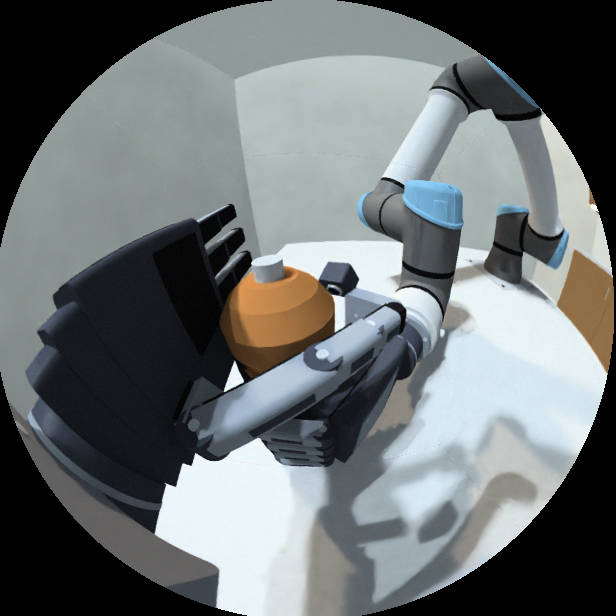

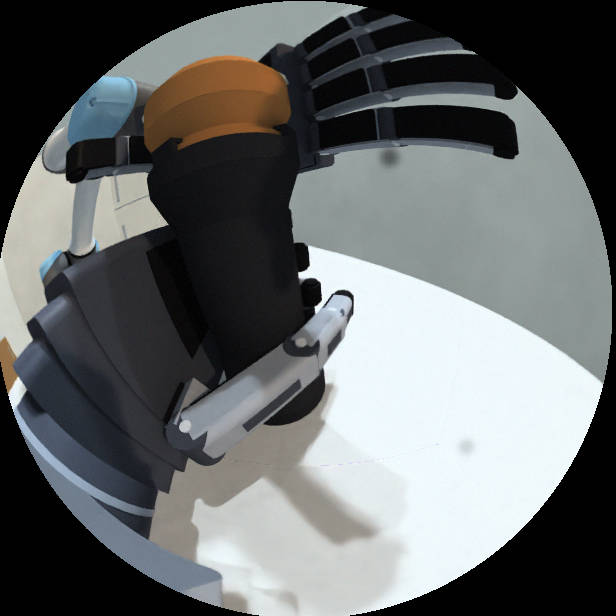

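Scene clock: 250.17 s of 11100.00 s.
left_arm: end_effector_position=(+0.5489, -0.0894, +0.1338) hand_measured=(+1.000, +1.000, +1.000, +1.000, +1.000, -1.000) hand_load_n=(+0.0, +0.0, +0.0, +0.0, +0.0, +0.5) hand_stopped_by=(target, target, target, target, target, target) hand_force_limit=1.00 hand_speed=1.00 end_effector_quat_wxyz=(+0.251, +0.665, -0.243, +0.660) end_effector_velocity=(+0.000, -0.000, -0.000) end_effector_angular_velocity=(+0.001, +0.000, +0.009) | right_arm: end_effector_position=(+0.5716, -0.0380, +0.0337) hand_measured=(-0.494, -0.486, -0.478, -0.392, +0.134, -1.000) hand_load_n=(+5.0, +7.5, +7.0, +8.0, +17.5, -2.0) hand_stopped_by=(force, force, force, force, force, target) hand_force_limit=1.00 hand_speed=-0.50 end_effector_quat_wxyz=(-0.351, +0.613, +0.353, +0.614) end_effector_velocity=(-0.000, -0.000, +0.000) end_effector_angular_velocity=(-0.000, +0.000, +0.000)
Joint positions: left_arm=[ 0.74  -0.861  1.458 -0.594  1.31   1.557] | right_arm=[-1.35  -0.861  1.818 -0.958  0.858  1.569]
Joint velocities: left_arm=[-0.004 -0.     0.     0.001 -0.013  0.001] | right_arm=[-0.    -0.001  0.     0.001 -0.    -0.   ]
Joint torques (N m, as the arm reports them, + toward a larger angle): left_arm=[ -8.41 -43.13 -29.99  -4.91  -1.75   0.12] | right_arm=[ -7.56 -33.83  -3.24  -0.12   2.27  -0.85]
Motor temperatures (°C, as the motors report them): left_arm=[25 26 27 37 31 35] | right_arm=[26 26 29 35 35 31]
Wrist force (N, on the end effector, along its own x y z axes, offset not removed): left_arm=[-1.7 2.8 -0.5] | right_arm=[15.0 1.4 -2.5]
Wrist torque (N m, same axes, about the end effector's origin, offset not removed): left_arm=[0.35 0.32 -0.21] | right_arm=[0.37 -0.76 1.24]
Hand target (left_arm): +0.549, -0.089, +0.134; +0.251, +0.665, -0.243, +0.660
Hand target (right_arm): +0.572, -0.038, +0.034; -0.351, +0.613, +0.353, +0.614
Off the commanded pose (left_arm): 0.000 m, 0 deg.
Off the commanded pose (right_arm): 0.000 m, 0 deg.
move: done
camera_calibration (this result's frames):
cam_left_wrist: T_world_to_cam=[[-0.63318, -0.764138, -0.123193, 0.302125], [-0.364031, 0.434462, -0.823847, 0.344758], [0.683055, -0.476797, -0.553263, -0.210383], [0, 0, 0, 1]] pos_world=[0.460505, -0.0192293, 0.20485]
cam_right_wrist: T_world_to_cam=[[0.840729, -0.531198, -0.104901, -0.497516], [-0.347131, -0.380098, -0.857336, 0.214388], [0.415543, 0.757201, -0.503954, -0.0597355], [0, 0, 0, 1]] pos_world=[0.517519, -0.137559, 0.101509]

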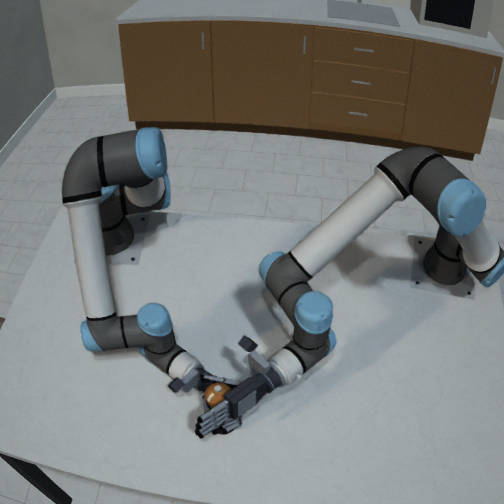

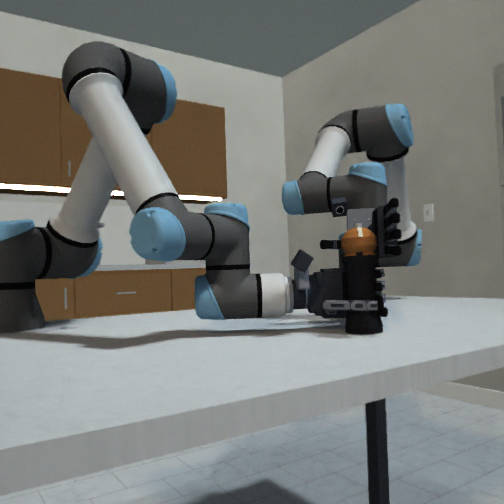

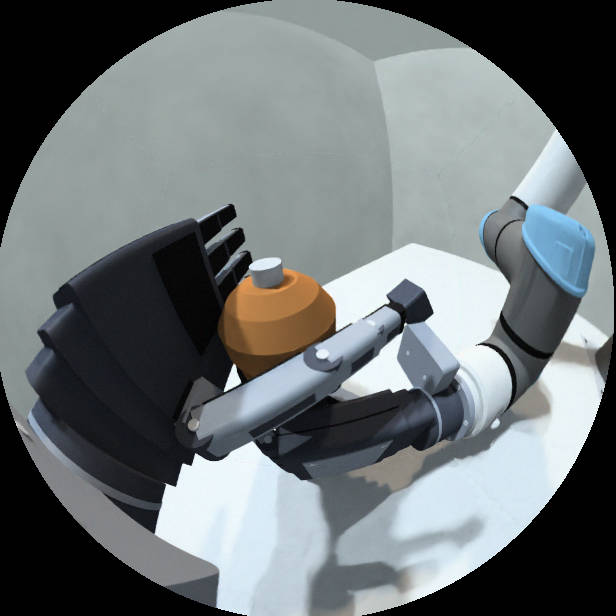

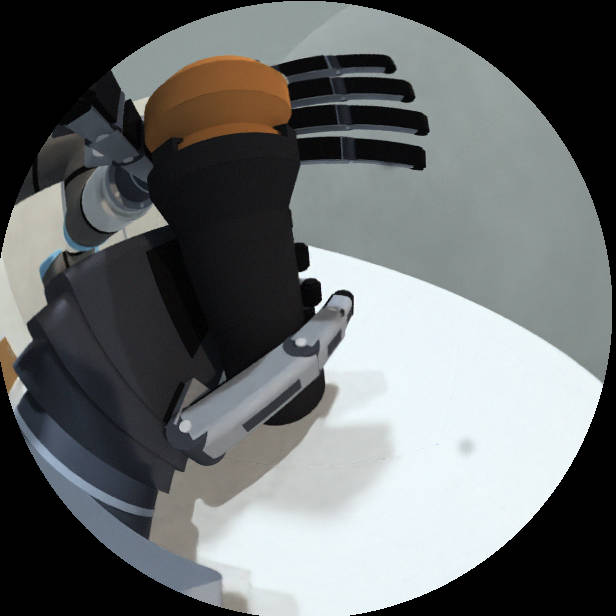

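Scene clock: 251.67 s of 11100.00 s.
left_arm: end_effector_position=(+0.5489, -0.0894, +0.1338) hand_measured=(-1.000, -0.540, -0.280, -0.282, +0.576, -1.000) hand_load_n=(+0.0, +12.0, +9.5, +10.5, +19.0, +5.0) hand_stopped_by=(target, force, force, force, force, target) hand_force_limit=1.00 hand_speed=0.00 end_effector_quat_wxyz=(+0.251, +0.665, -0.243, +0.660) end_effector_velocity=(+0.001, +0.001, +0.000) end_effector_angular_velocity=(+0.001, -0.000, +0.001) | right_arm: end_effector_position=(+0.5716, -0.0380, +0.0337) hand_measured=(-0.494, -0.486, -0.478, -0.392, +0.134, -1.000) hand_load_n=(+8.5, +10.5, +9.0, +8.5, +18.0, -1.5) hand_stopped_by=(force, force, force, force, force, target) hand_force_limit=1.00 hand_speed=-0.50 end_effector_quat_wxyz=(-0.351, +0.613, +0.353, +0.614) end_effector_velocity=(-0.000, -0.000, -0.000) end_effector_angular_velocity=(+0.001, +0.001, -0.000)
Joint positions: left_arm=[ 0.74  -0.861  1.458 -0.594  1.31   1.557] | right_arm=[-1.35  -0.861  1.818 -0.958  0.858  1.569]
Joint velocities: left_arm=[ 0.001 -0.     0.     0.    -0.     0.001] | right_arm=[ 0.     0.     0.    -0.001  0.     0.001]
Joint torques (N m, as the arm reports them, + toward a larger angle): left_arm=[ 16.51 -44.96  -7.78  -2.21  -3.83   0.62] | right_arm=[ 18.51 -33.4   -3.52  -0.05  -5.48  -1.37]
Motor temperatures (°C, as the motors report them): left_arm=[25 26 27 37 31 35] | right_arm=[26 26 29 35 35 31]
Wrist force (N, on the end effector, along its own x y z axes, offset not removed): left_arm=[9.0 11.9 -13.8] | right_arm=[0.7 23.7 9.4]
Wrist torque (N m, same axes, about the end effector's origin, offset not removed): left_arm=[1.34 -0.14 0.79] | right_arm=[0.72 -1.29 1.96]
Hand target (left_arm): +0.549, -0.089, +0.134; +0.251, +0.665, -0.243, +0.660
Hand target (right_arm): +0.572, -0.038, +0.034; -0.351, +0.613, +0.353, +0.614
Off the commanded pose (left_arm): 0.000 m, 0 deg.
Off the commanded pose (right_arm): 0.000 m, 0 deg.
move: done
camera_calibration (this result's frames):
cam_left_wrist: T_world_to_cam=[[-0.633193, -0.764131, -0.123173, 0.302114], [-0.363988, 0.434422, -0.823887, 0.344757], [0.683066, -0.476846, -0.553208, -0.210395], [0, 0, 0, 1]] pos_world=[0.460498, -0.019242, 0.204861]
cam_right_wrist: T_world_to_cam=[[0.840734, -0.531188, -0.104904, -0.497517], [-0.347129, -0.380101, -0.857336, 0.214386], [0.415533, 0.757207, -0.503955, -0.0597299], [0, 0, 0, 1]] pos_world=[0.517519, -0.137559, 0.101508]

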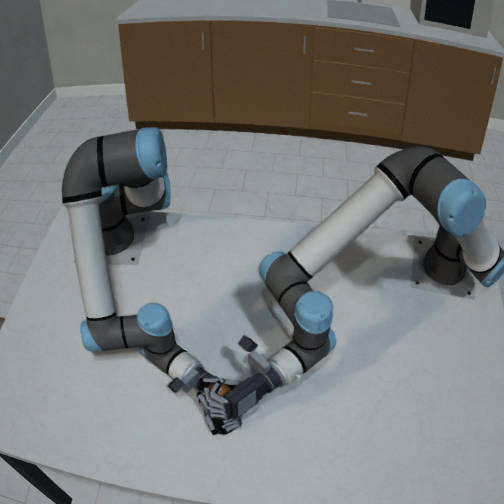

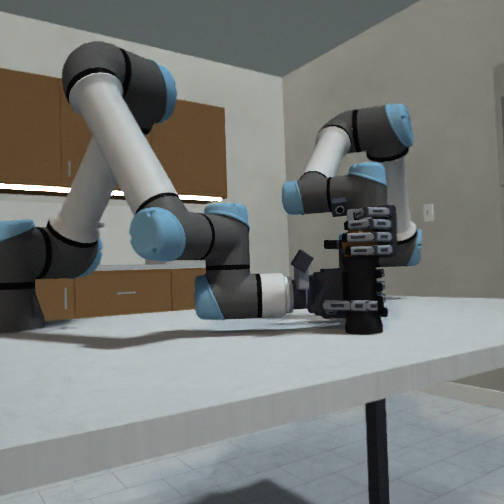

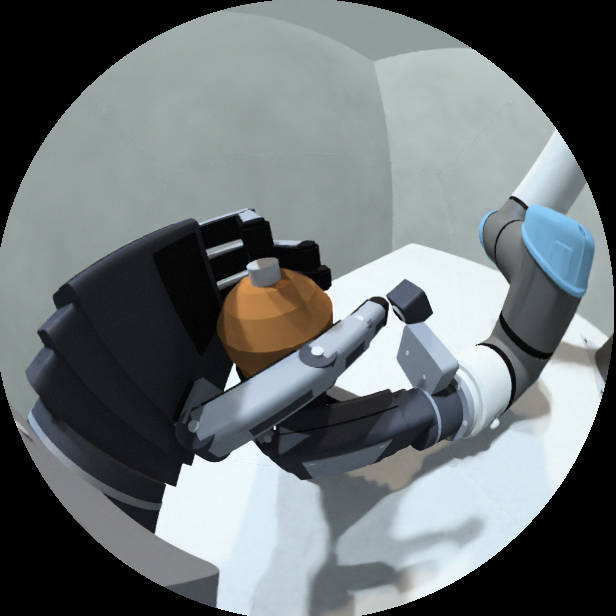

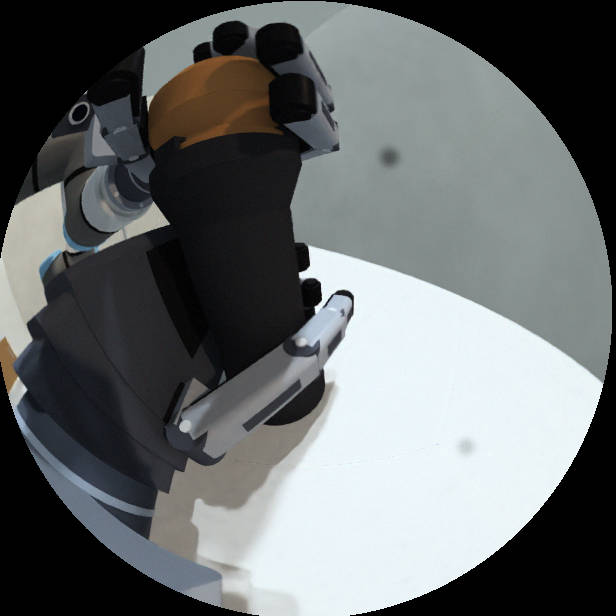

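Scene clock: 254.40 s of 11100.00 s.
left_arm: end_effector_position=(+0.5245, -0.0871, +0.1339) hand_measured=(-1.000, -0.540, -0.280, -0.282, +0.576, -1.000) hand_load_n=(+0.0, +12.5, +14.5, +4.5, +14.0, +5.5) hand_stopped_by=(target, force, force, force, force, target) hand_force_limit=1.00 hand_speed=0.00 end_effector_quat_wxyz=(+0.463, +0.540, -0.454, +0.537) end_effector_velocity=(-0.001, -0.001, -0.000) end_effector_angular_velocity=(+0.001, -0.001, -0.010) | right_arm: end_effector_position=(+0.5717, -0.0380, +0.0337) hand_measured=(-0.494, -0.484, -0.478, -0.392, +0.134, -1.000) hand_load_n=(+11.5, +12.5, +9.0, +6.5, +16.0, -6.0) hand_stopped_by=(force, force, force, force, force, target) hand_force_limit=1.00 hand_speed=-0.50 end_effector_quat_wxyz=(-0.351, +0.613, +0.353, +0.614) end_effector_velocity=(-0.000, +0.000, -0.000) end_effector_angular_velocity=(-0.001, +0.000, +0.000)
Joint positions: left_arm=[ 0.961 -0.676  1.113 -0.443  2.228  1.555] | right_arm=[-1.35  -0.861  1.818 -0.958  0.858  1.569]
Joint velocities: left_arm=[ 0.001  0.005 -0.01   0.006  0.011  0.002] | right_arm=[ 0.     0.001 -0.001  0.     0.    -0.001]
Joint torques (N m, as the arm reports them, + toward a larger angle): left_arm=[ 15.6  -23.99 -19.77   5.28   1.39   3.12] | right_arm=[ -9.44 -33.59  -2.85  -0.39   2.39  -1.1 ]
Motor temperatures (°C, as the motors report them): left_arm=[25 26 27 37 31 35] | right_arm=[26 26 29 35 35 31]
Wrist force (N, on the end effector, along its own x y z axes, offset not removed): left_arm=[15.2 4.2 11.6] | right_arm=[4.1 1.1 2.8]
Wrist torque (N m, same axes, about the end effector's origin, offset not removed): left_arm=[0.85 -0.24 0.92] | right_arm=[-0.24 -1.82 1.19]
Hand target (left_arm): +0.524, -0.087, +0.134; +0.463, +0.540, -0.454, +0.537
Hand target (right_arm): +0.572, -0.038, +0.034; -0.351, +0.613, +0.353, +0.614
Off the commanded pose (left_arm): 0.000 m, 0 deg.
Off the commanded pose (right_arm): 0.000 m, 0 deg.
move: done
camera_calibration (this result's frames):
cam_left_wrist: T_world_to_cam=[[-0.975733, -0.180838, -0.123459, 0.5189], [0.000910835, 0.560479, -0.828168, 0.155131], [0.218961, -0.808184, -0.546713, 0.0211245], [0, 0, 0, 1]] pos_world=[0.501541, 0.023962, 0.204086]
cam_right_wrist: T_world_to_cam=[[0.840715, -0.531217, -0.104909, -0.497526], [-0.347148, -0.380091, -0.857332, 0.214394], [0.415555, 0.757191, -0.50396, -0.0597362], [0, 0, 0, 1]] pos_world=[0.517528, -0.137574, 0.101507]

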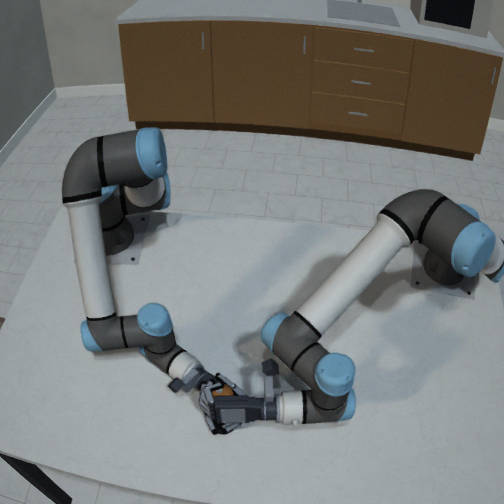

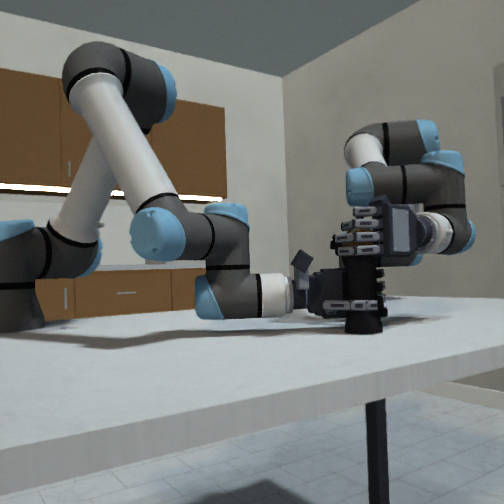

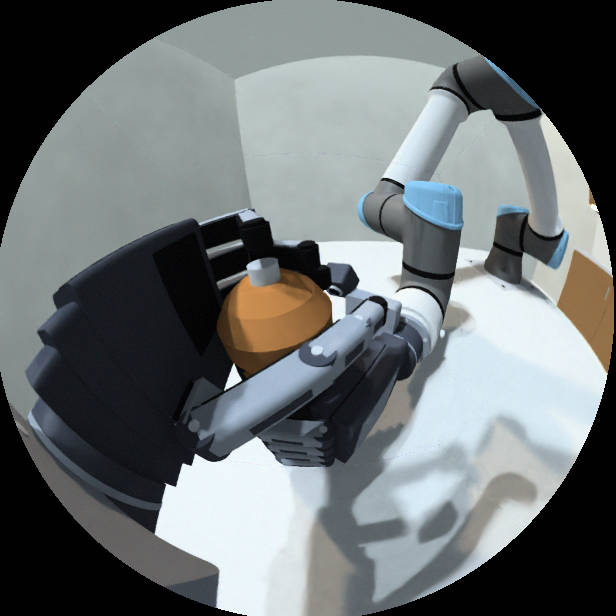

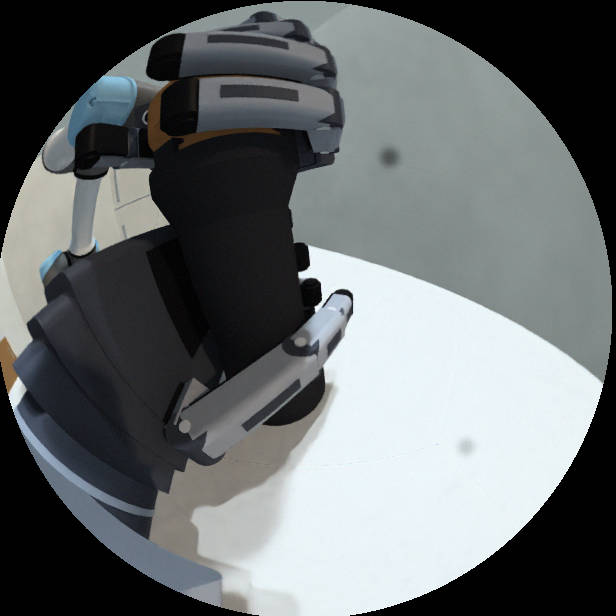

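Scene clock: 255.30 s of 11100.00 s.
left_arm: end_effector_position=(+0.5245, -0.0871, +0.1339) hand_measured=(+1.000, +1.000, +1.000, +1.000, +1.000, -1.000) hand_load_n=(+0.0, +0.0, +0.0, +0.0, +0.0, +0.0) hand_stopped_by=(target, target, target, target, target, target) hand_force_limit=1.00 hand_speed=1.00 end_effector_quat_wxyz=(+0.463, +0.540, -0.454, +0.537) end_effector_velocity=(-0.001, -0.001, -0.000) end_effector_angular_velocity=(+0.001, +0.001, -0.001) | right_arm: end_effector_position=(+0.5717, -0.0380, +0.0337) hand_measured=(+1.000, +1.000, +1.000, +1.000, +1.000, -1.000) hand_load_n=(+0.0, +0.0, +0.0, +0.0, +0.0, +0.0) hand_stopped_by=(target, target, target, target, target, target) hand_force_limit=1.00 hand_speed=1.00 end_effector_quat_wxyz=(-0.351, +0.613, +0.353, +0.614) end_effector_velocity=(-0.000, +0.000, +0.000) end_effector_angular_velocity=(-0.000, -0.000, +0.002)
Joint positions: left_arm=[ 0.961 -0.676  1.113 -0.443  2.228  1.555] | right_arm=[-1.35  -0.861  1.818 -0.958  0.858  1.569]
Joint velocities: left_arm=[-0.001 -0.     0.     0.001 -0.    -0.   ] | right_arm=[ 0.    -0.     0.     0.    -0.002 -0.   ]
Joint torques (N m, as the arm reports them, + toward a larger angle): left_arm=[-10.18 -59.69  -9.74  -3.85  -1.04  -3.16] | right_arm=[ -3.96 -33.54 -10.07  -0.66   1.93  -1.07]
Motor temperatures (°C, as the motors report them): left_arm=[25 26 27 37 31 35] | right_arm=[26 26 29 35 35 31]
Wrist force (N, on the end effector, along its own x y z axes, offset not removed): left_arm=[-2.7 0.9 4.6] | right_arm=[-1.2 3.1 -1.3]
Wrist torque (N m, same axes, about the end effector's origin, offset not removed): left_arm=[0.35 0.30 -0.20] | right_arm=[0.41 0.23 0.06]
Hand target (left_arm): +0.524, -0.087, +0.134; +0.463, +0.540, -0.454, +0.537
Hand target (right_arm): +0.572, -0.038, +0.034; -0.351, +0.613, +0.353, +0.614
Off the commanded pose (left_arm): 0.000 m, 0 deg.
Off the commanded pose (right_arm): 0.000 m, 0 deg.
move: done
camera_calibration (this result's frames):
cam_left_wrist: T_world_to_cam=[[-0.975736, -0.180851, -0.123417, 0.5189], [0.000855627, 0.560524, -0.828138, 0.155097], [0.218947, -0.80815, -0.546769, 0.021114], [0, 0, 0, 1]] pos_world=[0.501554, 0.0239709, 0.204027]
cam_right_wrist: T_world_to_cam=[[0.840695, -0.531247, -0.104925, -0.497529], [-0.347182, -0.380087, -0.857321, 0.214396], [0.415568, 0.757173, -0.503976, -0.0597355], [0, 0, 0, 1]] pos_world=[0.517528, -0.137591, 0.101498]

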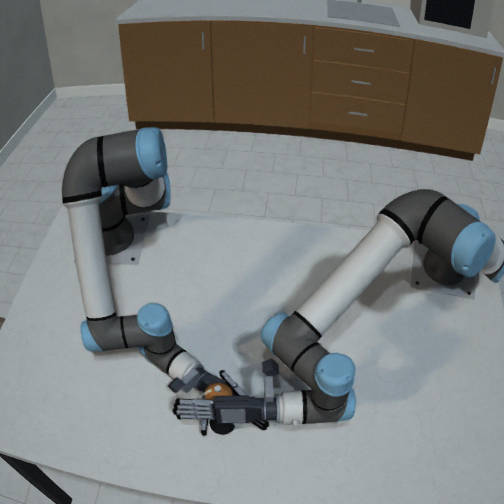

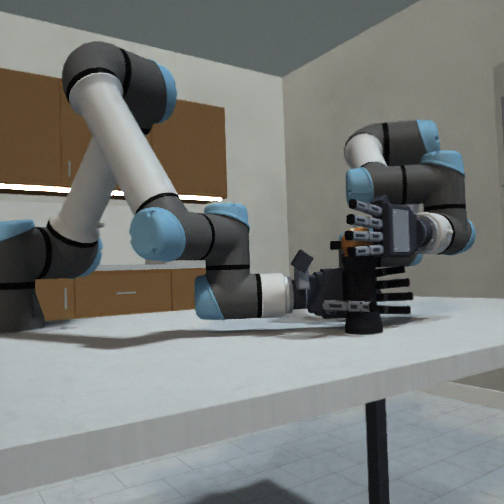

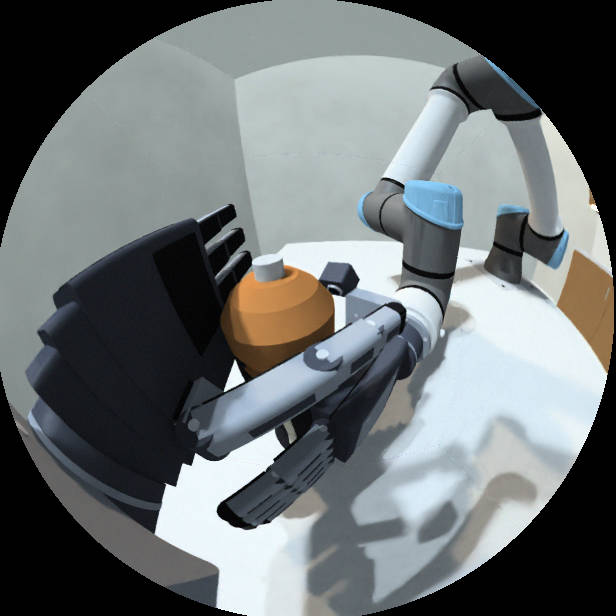

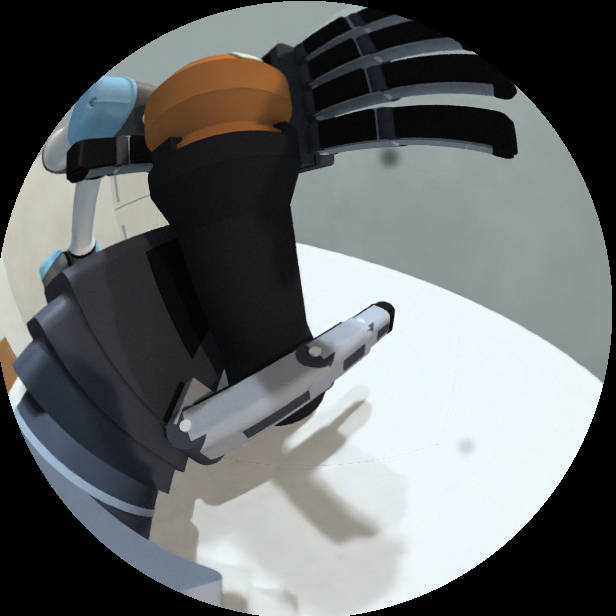

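Scene clock: 256.83 s of 11100.00 s.
left_arm: end_effector_position=(+0.5373, -0.0846, +0.2236) hand_measured=(+1.000, +1.000, +1.000, +1.000, +1.000, -1.000) hand_load_n=(+0.0, +0.0, +0.0, +0.0, +0.0, +0.0) hand_stopped_by=(target, target, target, target, target, target) hand_force_limit=1.00 hand_speed=1.00 end_effector_quat_wxyz=(+0.463, +0.540, -0.454, +0.537) end_effector_velocity=(-0.000, +0.000, +0.001) end_effector_angular_velocity=(+0.002, -0.000, +0.000) | right_arm: end_effector_position=(+0.5070, -0.1252, +0.0336) hand_measured=(+1.000, +1.000, +1.000, +1.000, +1.000, -1.000) hand_load_n=(+0.0, +0.0, +0.0, +0.0, +0.0, +0.0) hand_stopped_by=(target, target, target, target, target, target) hand_force_limit=1.00 hand_speed=1.00 end_effector_quat_wxyz=(-0.351, +0.613, +0.353, +0.614) end_effector_velocity=(-0.001, -0.001, +0.000) end_effector_angular_velocity=(+0.000, -0.000, -0.000)
Joint positions: left_arm=[ 0.977 -0.733  0.976 -0.25   2.243  1.554] | right_arm=[-1.502 -0.995  2.127 -1.132  0.707  1.569]
Joint velocities: left_arm=[-0.    -0.    -0.002  0.004 -0.     0.002] | right_arm=[-0.003 -0.002  0.004 -0.003 -0.003  0.001]
Joint torques (N m, as the arm reports them, + toward a larger angle): left_arm=[  8.89 -59.02 -33.83   1.29   1.16   3.12] | right_arm=[ -7.9  -48.36   0.8   -2.43  -1.75   1.63]
Motor temperatures (°C, as the motors report them): left_arm=[25 26 27 37 31 35] | right_arm=[26 26 29 35 35 31]
Wrist force (N, on the end effector, along its own x y z axes, offset not removed): left_arm=[-0.6 2.0 1.0] | right_arm=[-2.1 1.1 -1.0]
Wrist torque (N m, same axes, about the end effector's origin, offset not removed): left_arm=[0.28 0.12 -0.03] | right_arm=[0.02 0.37 -0.13]
Hand target (left_arm): +0.537, -0.085, +0.224; +0.463, +0.540, -0.454, +0.537
Hand target (right_arm): +0.507, -0.125, +0.034; -0.351, +0.613, +0.353, +0.614
Off the commanded pose (left_arm): 0.000 m, 0 deg.
Off the commanded pose (right_arm): 0.000 m, 0 deg.
move: done
camera_calibration (this result's frames):
cam_left_wrist: T_world_to_cam=[[-0.97574, -0.180873, -0.123355, 0.542865], [0.000799027, 0.560491, -0.82816, 0.228062], [0.218932, -0.808168, -0.546749, 0.0694], [0, 0, 0, 1]] pos_world=[0.514319, 0.0264499, 0.293782]
cam_right_wrist: T_world_to_cam=[[0.840688, -0.531271, -0.104861, -0.489518], [-0.347177, -0.380166, -0.857288, 0.15873], [0.415587, 0.757117, -0.504046, 0.0330994], [0, 0, 0, 1]] pos_world=[0.452884, -0.224783, 0.10143]

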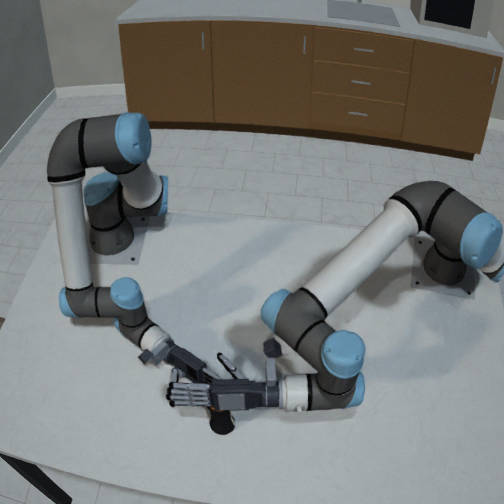

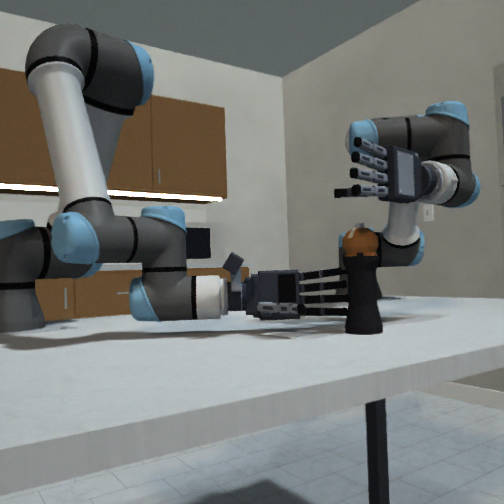

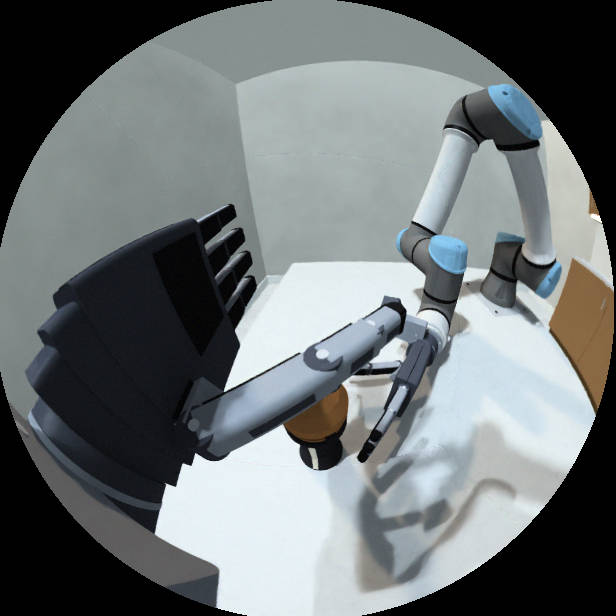

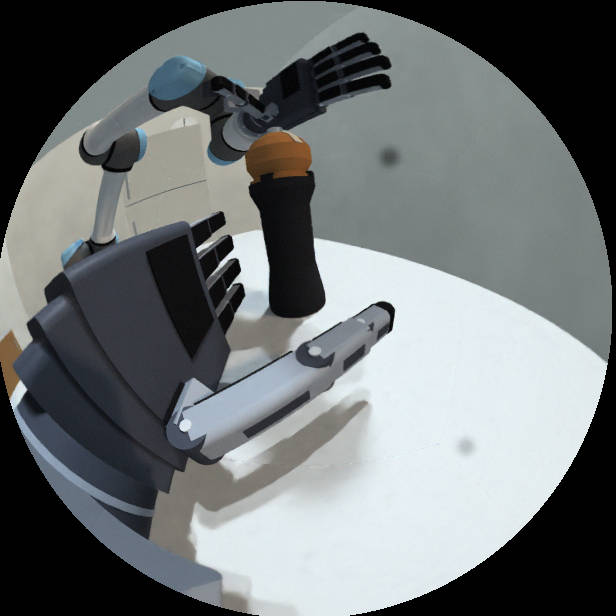

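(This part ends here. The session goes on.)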